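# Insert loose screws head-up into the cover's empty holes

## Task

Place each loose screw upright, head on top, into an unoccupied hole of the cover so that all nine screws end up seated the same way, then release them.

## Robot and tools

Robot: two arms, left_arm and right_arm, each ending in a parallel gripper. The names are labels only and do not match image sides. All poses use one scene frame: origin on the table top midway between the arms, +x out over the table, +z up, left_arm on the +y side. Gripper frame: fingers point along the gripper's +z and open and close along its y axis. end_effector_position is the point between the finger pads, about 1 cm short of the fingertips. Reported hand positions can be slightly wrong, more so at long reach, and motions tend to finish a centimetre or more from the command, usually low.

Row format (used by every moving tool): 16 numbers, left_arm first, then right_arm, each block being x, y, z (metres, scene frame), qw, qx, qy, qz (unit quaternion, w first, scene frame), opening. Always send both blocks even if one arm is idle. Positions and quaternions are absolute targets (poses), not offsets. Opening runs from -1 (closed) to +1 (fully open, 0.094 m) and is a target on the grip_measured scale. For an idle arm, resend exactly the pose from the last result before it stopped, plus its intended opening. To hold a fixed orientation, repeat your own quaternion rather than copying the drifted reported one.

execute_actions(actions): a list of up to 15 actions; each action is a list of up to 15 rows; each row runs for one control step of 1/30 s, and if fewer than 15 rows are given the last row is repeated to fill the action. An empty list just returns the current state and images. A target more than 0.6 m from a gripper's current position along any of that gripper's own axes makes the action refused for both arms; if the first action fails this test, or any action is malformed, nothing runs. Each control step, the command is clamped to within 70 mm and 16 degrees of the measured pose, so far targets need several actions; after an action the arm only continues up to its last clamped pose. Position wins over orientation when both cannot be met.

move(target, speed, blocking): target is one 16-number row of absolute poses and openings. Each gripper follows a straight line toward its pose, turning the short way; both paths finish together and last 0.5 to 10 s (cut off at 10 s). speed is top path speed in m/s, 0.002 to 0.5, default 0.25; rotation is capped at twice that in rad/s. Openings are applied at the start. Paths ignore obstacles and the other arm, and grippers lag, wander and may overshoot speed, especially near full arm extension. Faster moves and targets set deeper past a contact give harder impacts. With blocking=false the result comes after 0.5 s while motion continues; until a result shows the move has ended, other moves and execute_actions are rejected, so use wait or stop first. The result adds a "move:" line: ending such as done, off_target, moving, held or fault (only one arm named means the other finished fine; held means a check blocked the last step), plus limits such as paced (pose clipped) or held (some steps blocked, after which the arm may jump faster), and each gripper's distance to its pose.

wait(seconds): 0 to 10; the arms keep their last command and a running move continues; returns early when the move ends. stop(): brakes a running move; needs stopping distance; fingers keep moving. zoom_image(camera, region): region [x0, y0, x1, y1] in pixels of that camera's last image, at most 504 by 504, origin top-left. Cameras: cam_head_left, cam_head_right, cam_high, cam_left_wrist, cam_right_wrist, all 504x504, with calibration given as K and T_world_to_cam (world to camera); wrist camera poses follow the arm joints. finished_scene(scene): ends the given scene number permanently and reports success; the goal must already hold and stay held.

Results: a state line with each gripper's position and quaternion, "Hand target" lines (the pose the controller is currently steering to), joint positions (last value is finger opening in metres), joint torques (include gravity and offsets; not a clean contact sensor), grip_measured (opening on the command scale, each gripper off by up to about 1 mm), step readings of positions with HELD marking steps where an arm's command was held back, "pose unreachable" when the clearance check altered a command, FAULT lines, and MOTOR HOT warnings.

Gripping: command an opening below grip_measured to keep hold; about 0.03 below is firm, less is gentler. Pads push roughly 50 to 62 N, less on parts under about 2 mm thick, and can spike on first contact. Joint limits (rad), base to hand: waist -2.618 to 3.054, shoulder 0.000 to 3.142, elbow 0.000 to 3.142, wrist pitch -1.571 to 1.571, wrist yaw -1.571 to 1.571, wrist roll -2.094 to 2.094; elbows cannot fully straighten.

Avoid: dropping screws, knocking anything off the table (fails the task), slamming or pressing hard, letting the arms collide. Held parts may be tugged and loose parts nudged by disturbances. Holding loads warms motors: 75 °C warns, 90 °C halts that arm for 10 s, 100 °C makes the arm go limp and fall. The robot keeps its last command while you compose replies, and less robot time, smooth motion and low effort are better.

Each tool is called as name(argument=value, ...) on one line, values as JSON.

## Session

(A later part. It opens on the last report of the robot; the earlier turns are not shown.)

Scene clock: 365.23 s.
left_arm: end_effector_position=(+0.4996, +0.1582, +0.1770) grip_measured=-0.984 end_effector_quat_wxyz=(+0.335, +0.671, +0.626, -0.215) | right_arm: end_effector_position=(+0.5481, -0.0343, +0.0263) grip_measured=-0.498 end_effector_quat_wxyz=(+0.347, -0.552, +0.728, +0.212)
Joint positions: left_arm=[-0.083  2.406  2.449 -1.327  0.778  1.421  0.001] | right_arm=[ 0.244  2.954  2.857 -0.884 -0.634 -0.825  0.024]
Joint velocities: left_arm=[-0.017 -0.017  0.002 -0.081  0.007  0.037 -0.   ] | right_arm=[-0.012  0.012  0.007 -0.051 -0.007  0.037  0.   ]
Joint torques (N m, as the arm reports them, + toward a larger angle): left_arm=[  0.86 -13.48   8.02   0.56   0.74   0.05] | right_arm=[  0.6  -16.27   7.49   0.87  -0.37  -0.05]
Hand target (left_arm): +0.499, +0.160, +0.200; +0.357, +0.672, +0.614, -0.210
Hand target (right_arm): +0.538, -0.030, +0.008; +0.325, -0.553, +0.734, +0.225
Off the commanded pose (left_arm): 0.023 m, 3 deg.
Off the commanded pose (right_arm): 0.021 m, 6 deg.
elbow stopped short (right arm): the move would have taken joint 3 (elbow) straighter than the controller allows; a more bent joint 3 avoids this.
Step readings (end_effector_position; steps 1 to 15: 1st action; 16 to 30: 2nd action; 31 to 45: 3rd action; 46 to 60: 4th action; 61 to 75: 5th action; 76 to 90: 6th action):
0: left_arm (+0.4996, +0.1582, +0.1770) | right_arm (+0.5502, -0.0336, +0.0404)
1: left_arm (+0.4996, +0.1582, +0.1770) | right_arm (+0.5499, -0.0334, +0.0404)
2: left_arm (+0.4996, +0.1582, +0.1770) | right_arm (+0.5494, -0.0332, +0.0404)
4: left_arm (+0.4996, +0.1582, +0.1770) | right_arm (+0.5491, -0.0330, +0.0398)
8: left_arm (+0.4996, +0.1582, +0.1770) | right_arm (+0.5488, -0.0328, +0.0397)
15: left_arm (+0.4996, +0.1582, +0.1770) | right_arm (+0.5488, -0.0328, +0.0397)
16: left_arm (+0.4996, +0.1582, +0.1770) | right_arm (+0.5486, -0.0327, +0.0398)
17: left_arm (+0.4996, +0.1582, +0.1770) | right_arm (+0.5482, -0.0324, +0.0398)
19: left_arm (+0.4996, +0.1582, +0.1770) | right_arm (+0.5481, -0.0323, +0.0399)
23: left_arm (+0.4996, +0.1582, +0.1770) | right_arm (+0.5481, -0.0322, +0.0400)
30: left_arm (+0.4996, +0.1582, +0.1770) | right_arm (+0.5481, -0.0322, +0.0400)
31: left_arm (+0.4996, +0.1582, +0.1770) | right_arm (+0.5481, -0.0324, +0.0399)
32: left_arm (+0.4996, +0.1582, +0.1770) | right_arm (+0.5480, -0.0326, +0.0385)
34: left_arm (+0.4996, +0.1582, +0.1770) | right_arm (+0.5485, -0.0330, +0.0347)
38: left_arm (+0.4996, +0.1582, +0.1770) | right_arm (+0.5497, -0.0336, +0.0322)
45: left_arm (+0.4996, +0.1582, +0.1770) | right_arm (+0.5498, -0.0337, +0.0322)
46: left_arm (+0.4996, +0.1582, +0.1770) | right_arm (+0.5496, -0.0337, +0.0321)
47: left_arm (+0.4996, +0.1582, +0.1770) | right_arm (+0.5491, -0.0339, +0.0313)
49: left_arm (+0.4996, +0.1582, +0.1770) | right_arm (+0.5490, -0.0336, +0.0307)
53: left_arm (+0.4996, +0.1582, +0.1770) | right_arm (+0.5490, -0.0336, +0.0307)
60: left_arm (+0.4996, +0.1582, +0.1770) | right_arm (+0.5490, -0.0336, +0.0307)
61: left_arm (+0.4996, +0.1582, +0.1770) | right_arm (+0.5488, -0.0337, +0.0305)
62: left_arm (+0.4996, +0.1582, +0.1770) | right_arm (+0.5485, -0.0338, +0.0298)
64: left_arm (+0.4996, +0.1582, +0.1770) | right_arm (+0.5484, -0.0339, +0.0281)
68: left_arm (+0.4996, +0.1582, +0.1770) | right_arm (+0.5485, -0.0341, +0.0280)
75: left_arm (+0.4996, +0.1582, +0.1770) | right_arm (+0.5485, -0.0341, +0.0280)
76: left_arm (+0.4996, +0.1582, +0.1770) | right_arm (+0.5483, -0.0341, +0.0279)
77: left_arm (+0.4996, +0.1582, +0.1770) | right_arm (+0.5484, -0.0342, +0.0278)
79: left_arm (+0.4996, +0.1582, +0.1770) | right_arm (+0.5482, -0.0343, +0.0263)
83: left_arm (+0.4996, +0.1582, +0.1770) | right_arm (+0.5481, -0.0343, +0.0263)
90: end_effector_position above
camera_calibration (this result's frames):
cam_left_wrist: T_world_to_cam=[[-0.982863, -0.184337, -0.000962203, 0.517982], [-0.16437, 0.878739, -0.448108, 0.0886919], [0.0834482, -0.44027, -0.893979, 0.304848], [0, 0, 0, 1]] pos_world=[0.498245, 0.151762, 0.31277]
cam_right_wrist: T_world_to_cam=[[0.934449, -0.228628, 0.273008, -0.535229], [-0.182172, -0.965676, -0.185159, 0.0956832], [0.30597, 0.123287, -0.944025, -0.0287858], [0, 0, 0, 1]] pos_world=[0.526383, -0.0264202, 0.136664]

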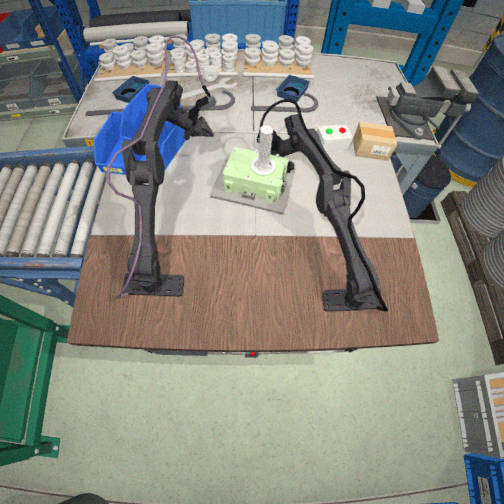

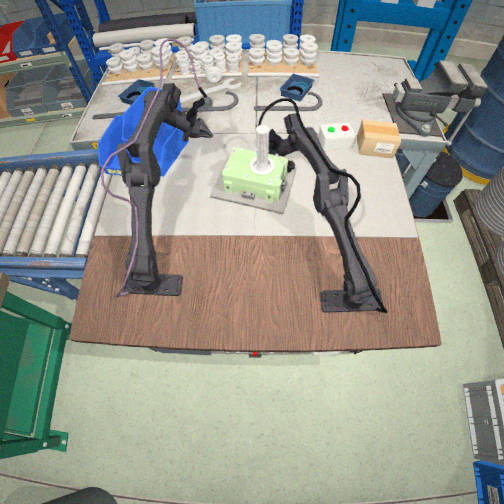

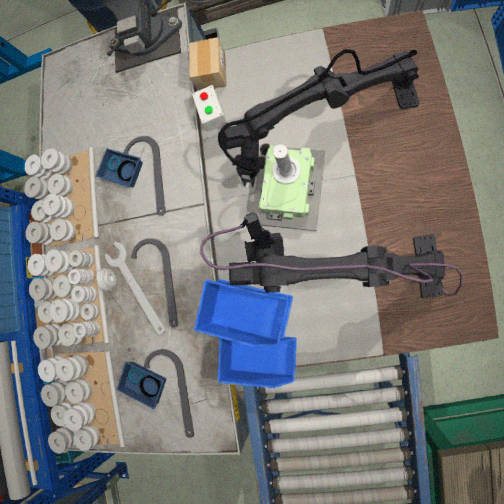

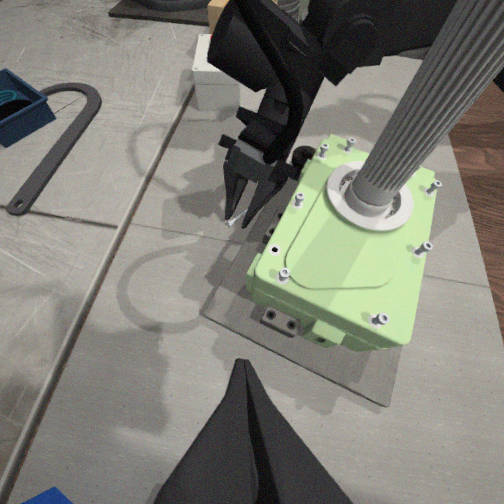

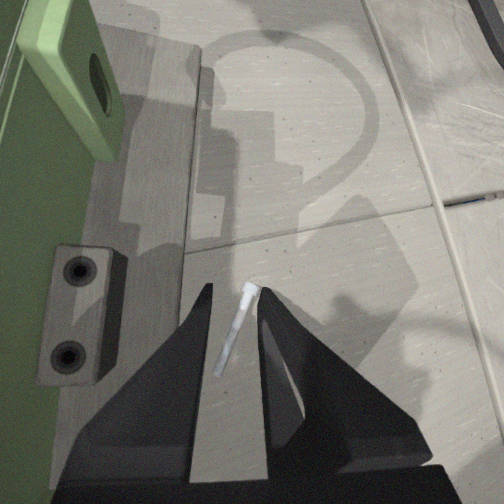

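Worked. Grip, carry it to the front of the box for the left arm.

move(target=[0.5,0.16,0.2,0.356,0.672,0.614,-0.211,-1,0.538,-0.03,0.008,0.304,-0.563,0.733,0.233,-1])

move(target=[0.5,0.16,0.2,0.356,0.672,0.614,-0.211,-1,0.56,-0.2,0.1,0.304,-0.563,0.733,0.233,-1], speed=0.08)

move(target=[0.5,0.16,0.2,0.356,0.672,0.614,-0.211,-1,0.3,-0.2,0.08,0.304,-0.563,0.733,0.233,-1], speed=0.1)

move(target=[0.5,0.16,0.2,0.356,0.672,0.614,-0.211,-1,0.22,0.02,0.022,0.304,-0.563,0.733,0.233,-1], speed=0.1)

move(target=[0.5,0.16,0.2,0.356,0.672,0.614,-0.211,-1,0.22,0.02,0.022,0.304,-0.563,0.733,0.233,-0.4])

move(target=[0.5,0.16,0.2,0.356,0.672,0.614,-0.211,-1,0.22,0.0,0.09,0.304,-0.563,0.733,0.233,-0.4], speed=0.1)

Scene clock: 366.23 s.
left_arm: end_effector_position=(+0.4996, +0.1582, +0.1769) grip_measured=-0.984 end_effector_quat_wxyz=(+0.334, +0.671, +0.626, -0.215) | right_arm: end_effector_position=(+0.5485, -0.0344, +0.0264) grip_measured=-0.948 end_effector_quat_wxyz=(+0.348, -0.552, +0.728, +0.211)
Joint positions: left_arm=[-0.083  2.406  2.449 -1.327  0.778  1.421  0.001] | right_arm=[ 0.244  2.954  2.857 -0.882 -0.632 -0.825  0.002]
Joint velocities: left_arm=[ 0.007 -0.002 -0.012 -0.022 -0.037  0.007 -0.   ] | right_arm=[ 0.012 -0.017  0.007 -0.022 -0.037 -0.081  0.001]
Joint torques (N m, as the arm reports them, + toward a larger angle): left_arm=[  0.86 -13.47   7.99   0.56   0.74   0.05] | right_arm=[  0.63 -16.26   7.47   0.87  -0.38  -0.04]
Hand target (left_arm): +0.499, +0.160, +0.200; +0.357, +0.672, +0.614, -0.210
Hand target (right_arm): +0.538, -0.030, +0.008; +0.325, -0.553, +0.734, +0.225
Off the commanded pose (left_arm): 0.023 m, 3 deg.
Off the commanded pose (right_arm): 0.022 m, 6 deg.
elbow stopped short (right arm): the move would have taken joint 3 (elbow) straighter than the controller allows; a more bent joint 3 avoids this.
move: off_target (left_arm, right_arm)
camera_calibration (this result's frames):
cam_left_wrist: T_world_to_cam=[[-0.982843, -0.184442, -0.0010655, 0.518034], [-0.164448, 0.878884, -0.447794, 0.0885938], [0.0835286, -0.439936, -0.894136, 0.304761], [0, 0, 0, 1]] pos_world=[0.498259, 0.151759, 0.312722]
cam_right_wrist: T_world_to_cam=[[0.933759, -0.2292, 0.274885, -0.535338], [-0.182658, -0.96567, -0.184707, 0.0959112], [0.307783, 0.122262, -0.943568, -0.0298926], [0, 0, 0, 1]] pos_world=[0.526596, -0.0264263, 0.136666]

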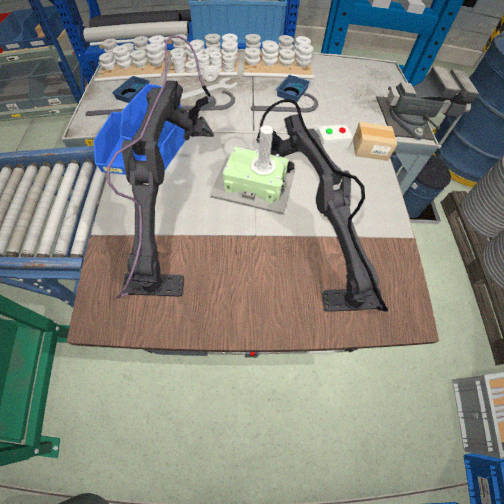

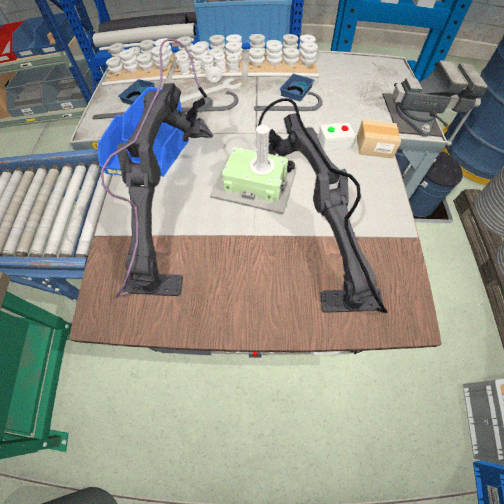

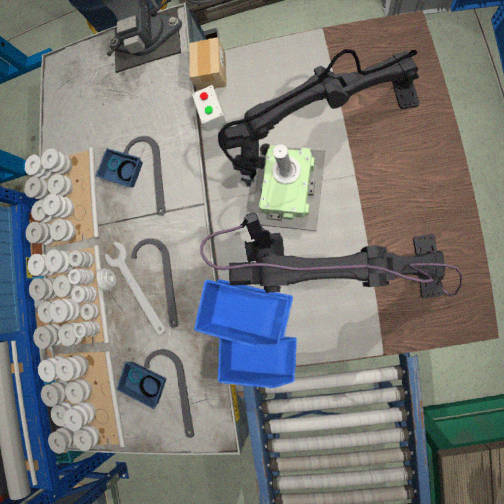

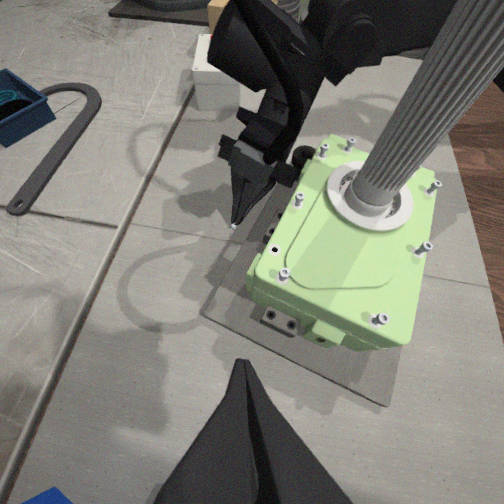

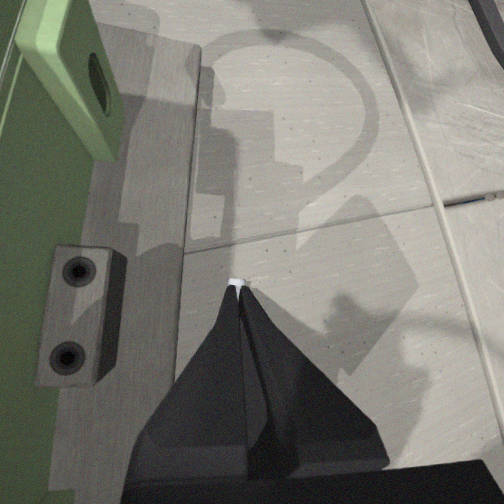

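Scene clock: 368.77 s.
left_arm: end_effector_position=(+0.4996, +0.1582, +0.1770) grip_measured=-0.984 end_effector_quat_wxyz=(+0.335, +0.671, +0.626, -0.215) | right_arm: end_effector_position=(+0.5478, -0.0418, +0.0322) grip_measured=-0.948 end_effector_quat_wxyz=(+0.362, -0.571, +0.702, +0.226)
Joint positions: left_arm=[-0.083  2.406  2.449 -1.327  0.778  1.421  0.001] | right_arm=[ 0.218  2.954  2.857 -0.889 -0.704 -0.899  0.002]
Joint velocities: left_arm=[ 0.017  0.002 -0.007 -0.095  0.022  0.022  0.001] | right_arm=[-0.007  0.022 -0.002  0.007 -0.007 -0.051 -0.   ]
Joint torques (N m, as the arm reports them, + toward a larger angle): left_arm=[  0.86 -13.46   8.02   0.56   0.74   0.06] | right_arm=[ -6.08 -23.76   6.36  -0.07  -0.27  -0.3 ]
Hand target (left_arm): +0.499, +0.160, +0.200; +0.357, +0.672, +0.614, -0.210
Hand target (right_arm): +0.553, -0.102, +0.054; +0.347, -0.541, +0.735, +0.216
Off the commanded pose (left_arm): 0.023 m, 3 deg.
Off the commanded pose (right_arm): 0.173 m, 8 deg; position clipped at the last step of the last action.
move: off_target (left_arm, right_arm); limits=paced
camera_calibration (this result's frames):
cam_left_wrist: T_world_to_cam=[[-0.982863, -0.184337, -0.000962203, 0.517982], [-0.16437, 0.878739, -0.448108, 0.0886919], [0.0834482, -0.44027, -0.893979, 0.304848], [0, 0, 0, 1]] pos_world=[0.498245, 0.151762, 0.31277]
cam_right_wrist: T_world_to_cam=[[0.937591, -0.181783, 0.296443, -0.538767], [-0.116531, -0.967439, -0.224684, 0.0547043], [0.327635, 0.176117, -0.928245, -0.0323786], [0, 0, 0, 1]] pos_world=[0.522126, -0.0393135, 0.14195]

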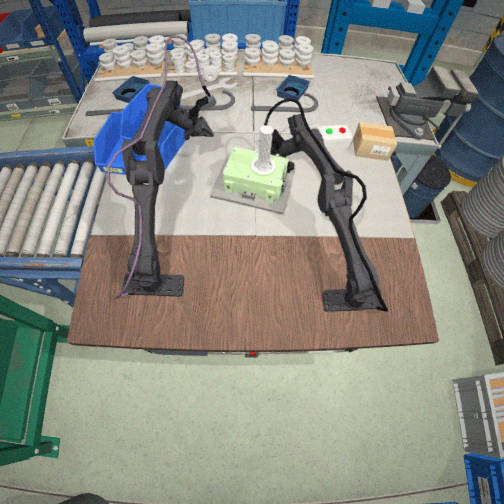

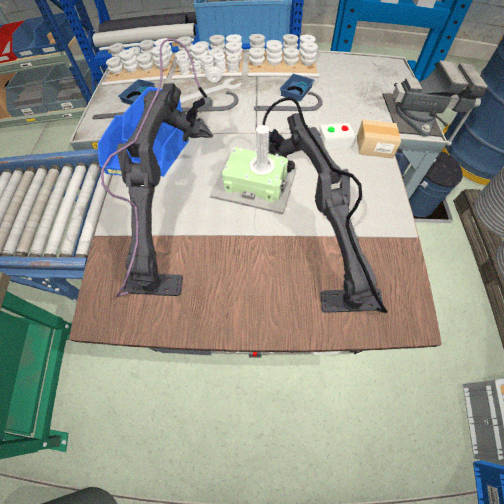

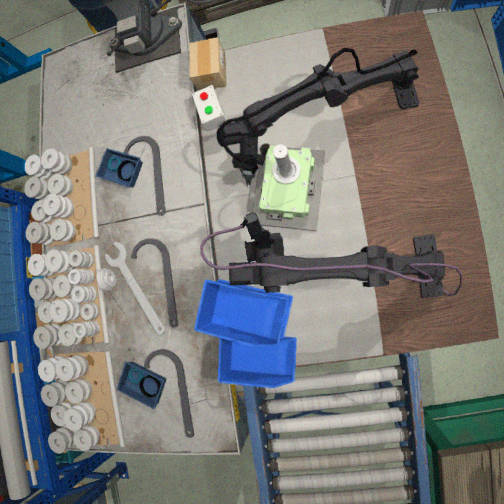

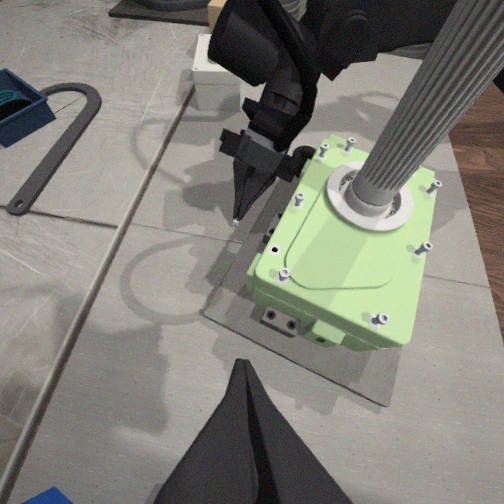

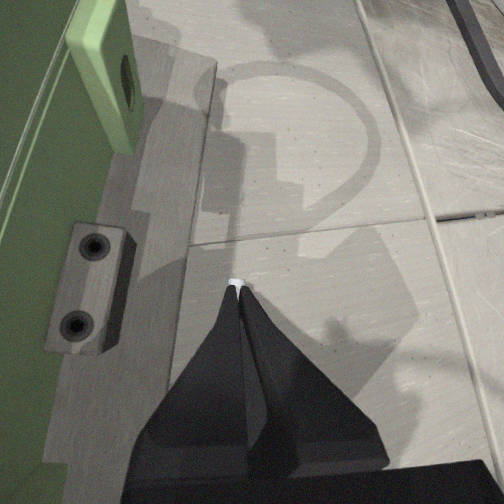

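Scene clock: 372.30 s.
left_arm: end_effector_position=(+0.4996, +0.1582, +0.1769) grip_measured=-0.984 end_effector_quat_wxyz=(+0.334, +0.671, +0.626, -0.215) | right_arm: end_effector_position=(+0.3066, -0.1980, +0.0756) grip_measured=-0.948 end_effector_quat_wxyz=(+0.303, -0.565, +0.735, +0.223)
Joint positions: left_arm=[-0.083  2.406  2.449 -1.327  0.778  1.421  0.001] | right_arm=[-0.05   1.774  1.102 -0.653 -0.739 -1.237  0.002]
Joint velocities: left_arm=[-0.002 -0.022 -0.002  0.022 -0.037 -0.095 -0.001] | right_arm=[-0.002 -0.002  0.007 -0.022 -0.037 -0.037 -0.   ]
Joint torques (N m, as the arm reports them, + toward a larger angle): left_arm=[  0.87 -13.47   8.02   0.56   0.74   0.05] | right_arm=[ -0.48 -10.8    4.83   0.52  -0.58  -0.09]
Hand target (left_arm): +0.499, +0.160, +0.200; +0.357, +0.672, +0.614, -0.210
Hand target (right_arm): +0.299, -0.198, +0.080; +0.305, -0.562, +0.733, +0.232
Off the commanded pose (left_arm): 0.023 m, 3 deg.
Off the commanded pose (right_arm): 0.008 m, 1 deg.
move: off_target (left_arm); limits=paced
camera_calibration (this result's frames):
cam_left_wrist: T_world_to_cam=[[-0.982843, -0.184442, -0.0010655, 0.518034], [-0.164448, 0.878884, -0.447794, 0.0885938], [0.0835286, -0.439936, -0.894136, 0.304761], [0, 0, 0, 1]] pos_world=[0.498259, 0.151759, 0.312722]
cam_right_wrist: T_world_to_cam=[[0.960559, -0.181392, 0.210767, -0.354369], [-0.156487, -0.979153, -0.129506, -0.112022], [0.229864, 0.0914158, -0.96892, 0.130755], [0, 0, 0, 1]] pos_world=[0.292807, -0.18592, 0.186873]

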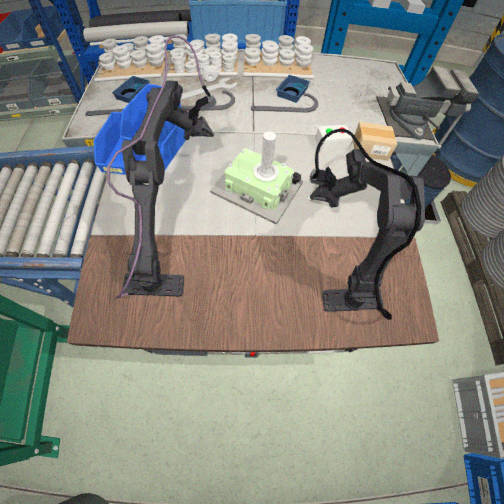

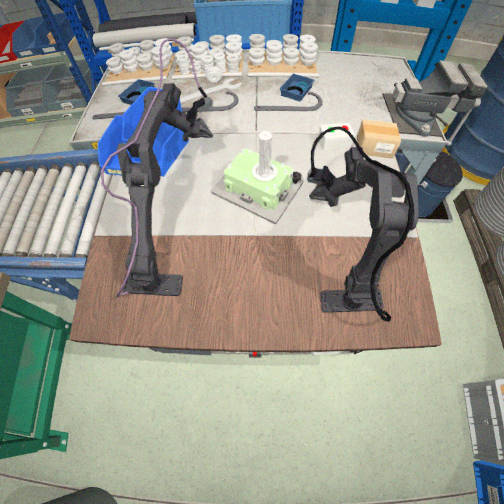

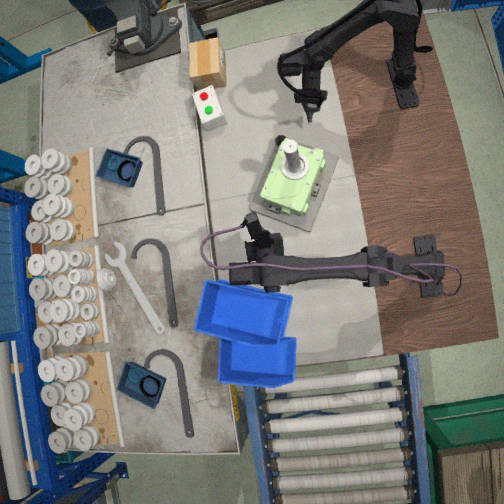

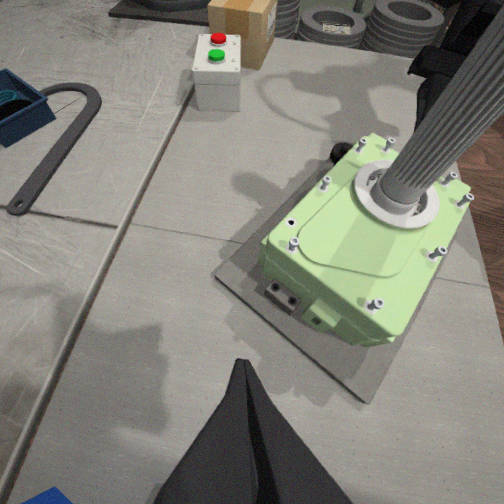

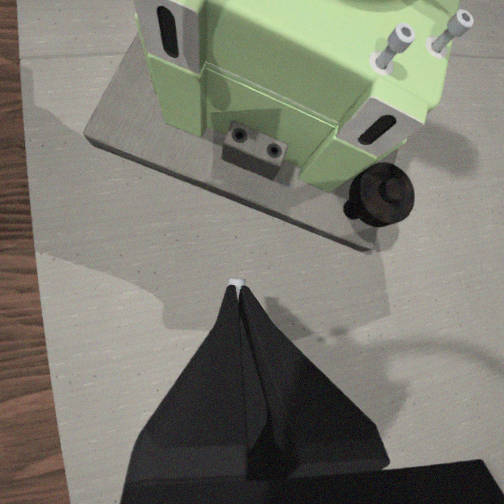

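Scene clock: 375.23 s.
left_arm: end_effector_position=(+0.4996, +0.1582, +0.1770) grip_measured=-0.984 end_effector_quat_wxyz=(+0.335, +0.671, +0.626, -0.215) | right_arm: end_effector_position=(+0.2206, +0.0185, +0.0263) grip_measured=-0.948 end_effector_quat_wxyz=(+0.305, -0.565, +0.730, +0.233)
Joint positions: left_arm=[-0.083  2.406  2.449 -1.327  0.778  1.421  0.001] | right_arm=[ 0.692  1.808  0.832  0.101 -0.407 -0.448  0.002]
Joint velocities: left_arm=[-0.007 -0.002 -0.022 -0.066 -0.051  0.037  0.   ] | right_arm=[-0.002 -0.007  0.002 -0.037  0.007  0.007  0.   ]
Joint torques (N m, as the arm reports them, + toward a larger angle): left_arm=[  0.88 -13.47   7.99   0.56   0.74   0.06] | right_arm=[ 0.28 -7.49  6.41  1.4  -0.14  0.09]
Hand target (left_arm): +0.499, +0.160, +0.200; +0.357, +0.672, +0.614, -0.210
Hand target (right_arm): +0.220, +0.020, +0.022; +0.301, -0.564, +0.733, +0.235
Off the commanded pose (left_arm): 0.023 m, 3 deg.
Off the commanded pose (right_arm): 0.005 m, 0 deg.
move: off_target (left_arm)
camera_calibration (this result's frames):
cam_left_wrist: T_world_to_cam=[[-0.982863, -0.184337, -0.000962203, 0.517982], [-0.16437, 0.878739, -0.448108, 0.0886919], [0.0834482, -0.44027, -0.893979, 0.304848], [0, 0, 0, 1]] pos_world=[0.498245, 0.151762, 0.31277]
cam_right_wrist: T_world_to_cam=[[0.963866, -0.174891, 0.200936, -0.222692], [-0.146744, -0.978126, -0.14743, 0.078387], [0.222325, 0.112616, -0.968447, 0.0841456], [0, 0, 0, 1]] pos_world=[0.20744, 0.0282493, 0.137794]

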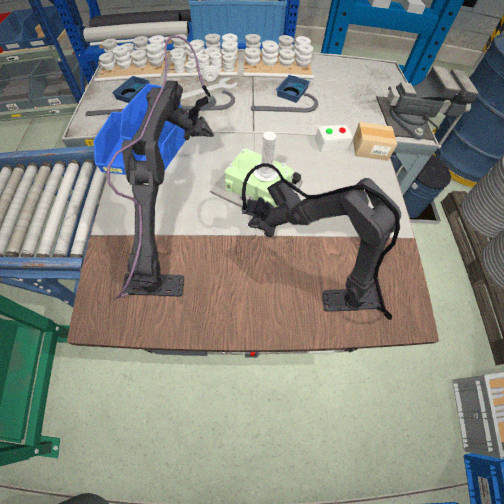

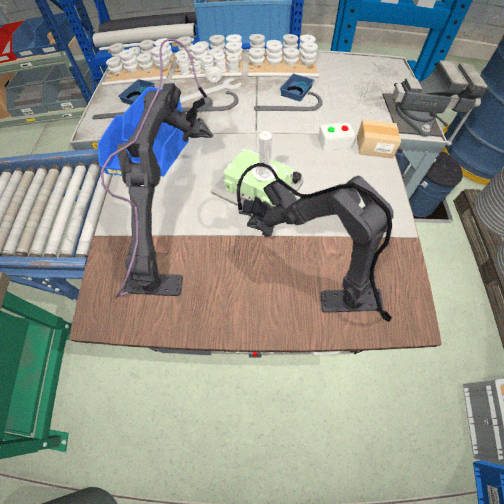

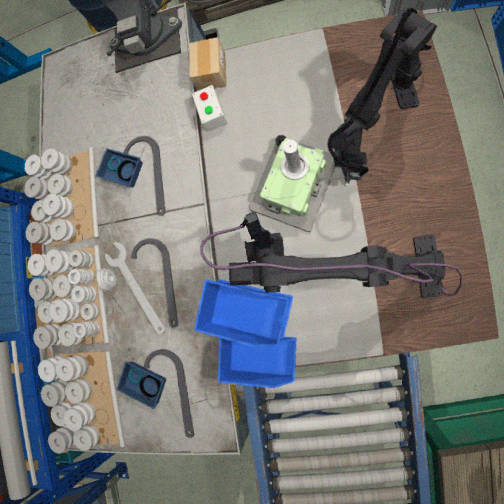

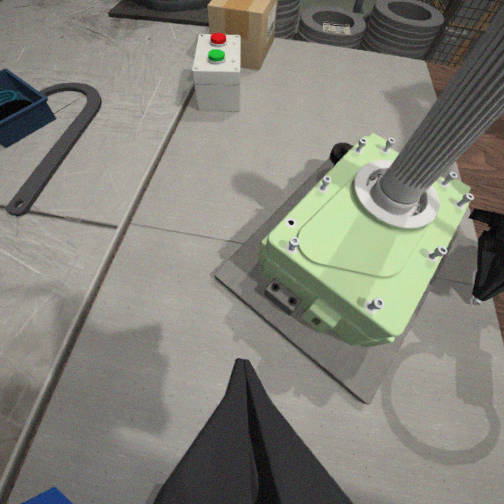

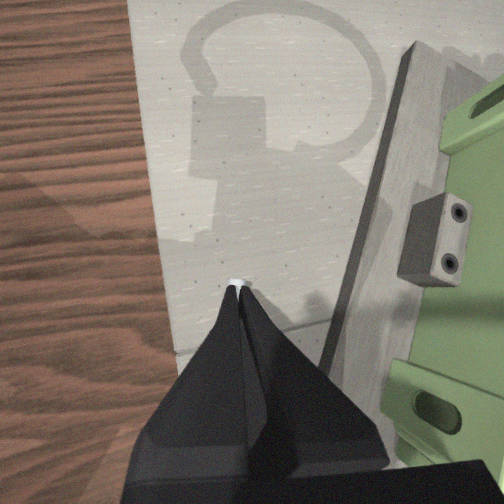

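Scene clock: 375.93 s.
left_arm: end_effector_position=(+0.4996, +0.1582, +0.1770) grip_measured=-0.984 end_effector_quat_wxyz=(+0.335, +0.671, +0.626, -0.215) | right_arm: end_effector_position=(+0.2233, +0.0194, +0.0279) grip_measured=-0.402 end_effector_quat_wxyz=(+0.311, -0.562, +0.730, +0.231)
Joint positions: left_arm=[-0.083  2.406  2.449 -1.327  0.778  1.421  0.001] | right_arm=[ 0.692  1.808  0.832  0.115 -0.4   -0.443  0.028]
Joint velocities: left_arm=[-0.007 -0.012 -0.007  0.022  0.066  0.051 -0.001] | right_arm=[-0.002 -0.007  0.002 -0.007  0.066 -0.022 -0.   ]
Joint torques (N m, as the arm reports them, + toward a larger angle): left_arm=[  0.87 -13.48   8.     0.56   0.75   0.05] | right_arm=[ 0.42 -7.89  5.66  1.37 -0.17  0.05]
Hand target (left_arm): +0.499, +0.160, +0.200; +0.357, +0.672, +0.614, -0.210
Hand target (right_arm): +0.220, +0.020, +0.022; +0.304, -0.563, +0.733, +0.233
Off the commanded pose (left_arm): 0.023 m, 3 deg.
Off the commanded pose (right_arm): 0.007 m, 1 deg.
move: off_target (left_arm)
camera_calibration (this result's frames):
cam_left_wrist: T_world_to_cam=[[-0.982863, -0.184337, -0.000962203, 0.517982], [-0.16437, 0.878739, -0.448108, 0.0886919], [0.0834482, -0.44027, -0.893979, 0.304848], [0, 0, 0, 1]] pos_world=[0.498245, 0.151762, 0.31277]
cam_right_wrist: T_world_to_cam=[[0.960455, -0.183234, 0.209648, -0.224798], [-0.152443, -0.976121, -0.154752, 0.0814179], [0.232998, 0.116673, -0.965453, 0.0825067], [0, 0, 0, 1]] pos_world=[0.209096, 0.0286569, 0.139384]

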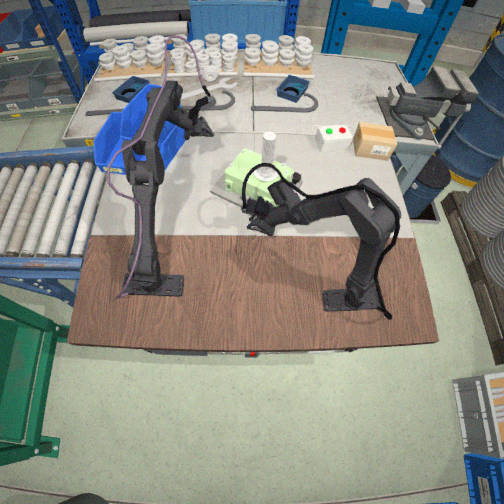

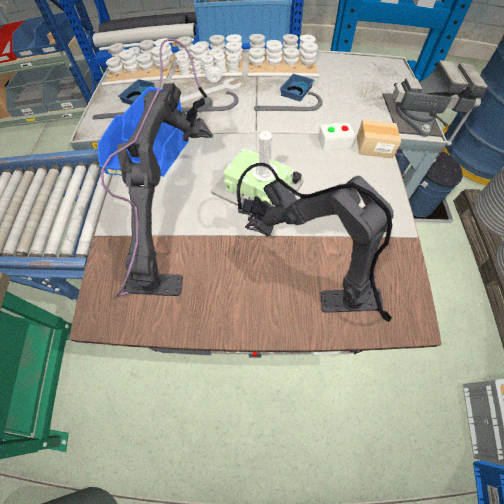

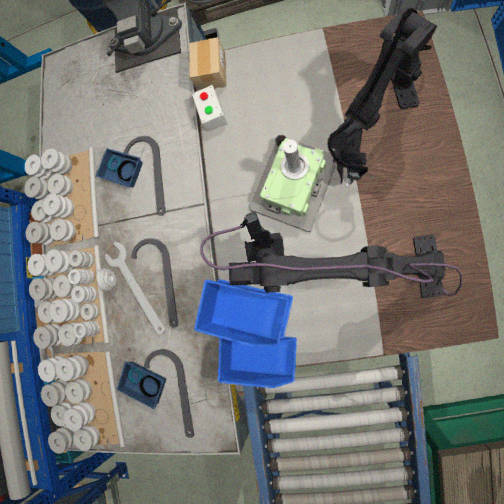

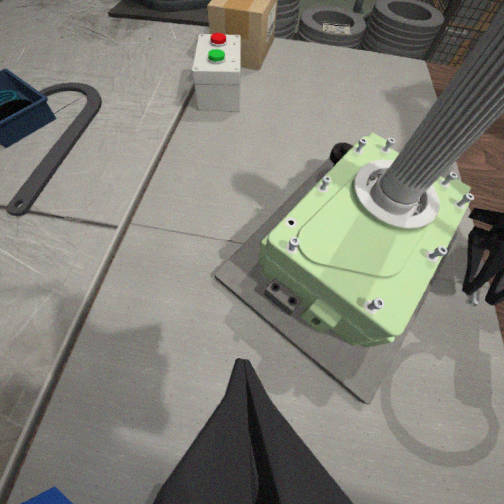

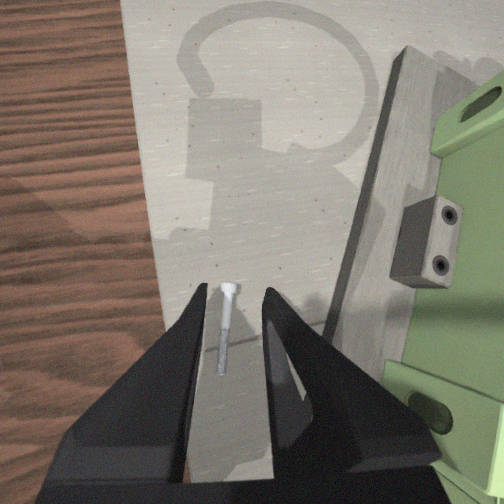

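Scene clock: 377.20 s.
left_arm: end_effector_position=(+0.4996, +0.1582, +0.1770) grip_measured=-0.984 end_effector_quat_wxyz=(+0.335, +0.671, +0.626, -0.215) | right_arm: end_effector_position=(+0.2166, -0.0009, +0.0762) grip_measured=-0.402 end_effector_quat_wxyz=(+0.293, -0.563, +0.738, +0.228)
Joint positions: left_arm=[-0.083  2.406  2.449 -1.327  0.778  1.421  0.001] | right_arm=[ 0.657  1.636  0.895 -0.172 -0.418 -0.474  0.028]
Joint velocities: left_arm=[-0.002  0.017 -0.022 -0.022 -0.037  0.007 -0.   ] | right_arm=[-0.002 -0.017 -0.002 -0.095 -0.081 -0.022  0.001]
Joint torques (N m, as the arm reports them, + toward a larger angle): left_arm=[  0.87 -13.47   8.     0.56   0.74   0.06] | right_arm=[-0.51 -9.74  8.17  1.15 -0.32 -0.09]
Hand target (left_arm): +0.499, +0.160, +0.200; +0.357, +0.672, +0.614, -0.210
Hand target (right_arm): +0.220, +0.000, +0.090; +0.304, -0.563, +0.733, +0.233
Off the commanded pose (left_arm): 0.023 m, 3 deg.
Off the commanded pose (right_arm): 0.014 m, 1 deg.
move: off_target (left_arm, right_arm)
camera_calibration (this result's frames):
cam_left_wrist: T_world_to_cam=[[-0.982863, -0.184337, -0.000962203, 0.517982], [-0.16437, 0.878739, -0.448108, 0.0886919], [0.0834482, -0.44027, -0.893979, 0.304848], [0, 0, 0, 1]] pos_world=[0.498245, 0.151762, 0.31277]
cam_right_wrist: T_world_to_cam=[[0.965687, -0.179263, 0.187917, -0.231726], [-0.158082, -0.979819, -0.122331, 0.0667388], [0.206054, 0.088427, -0.974537, 0.139494], [0, 0, 0, 1]] pos_world=[0.205582, 0.011517, 0.187651]

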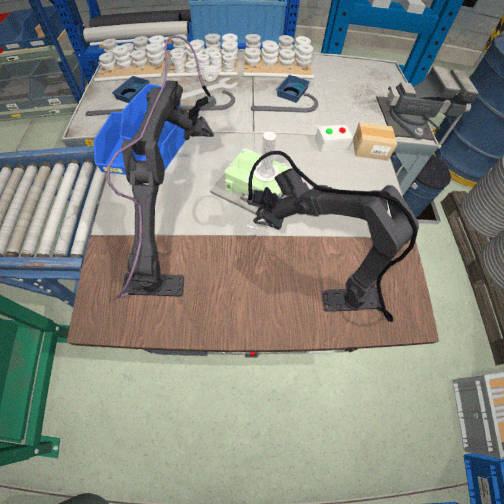

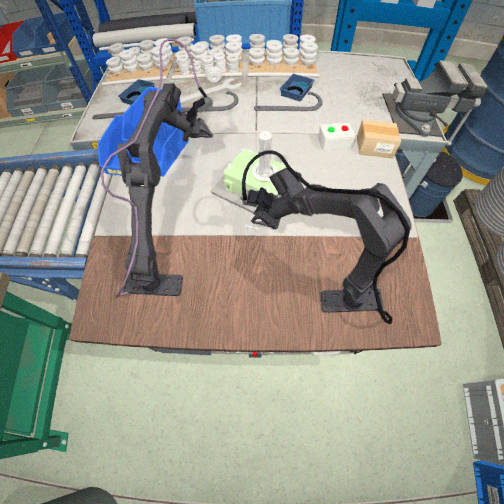

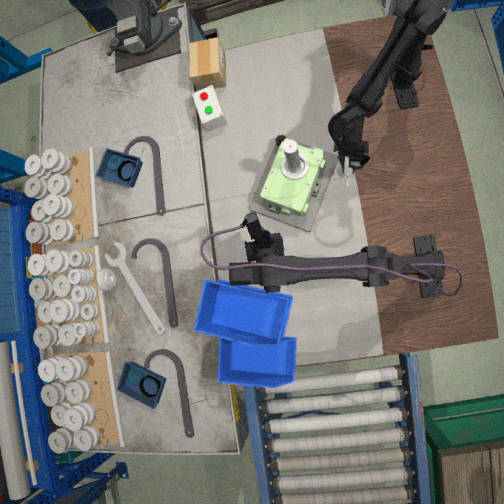

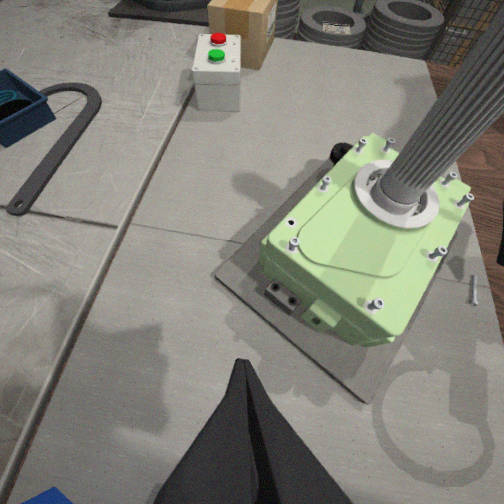

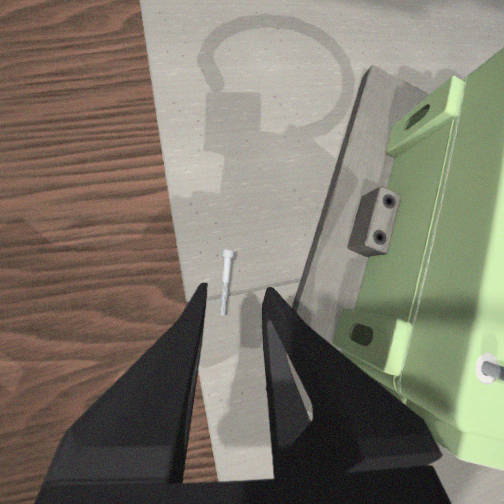

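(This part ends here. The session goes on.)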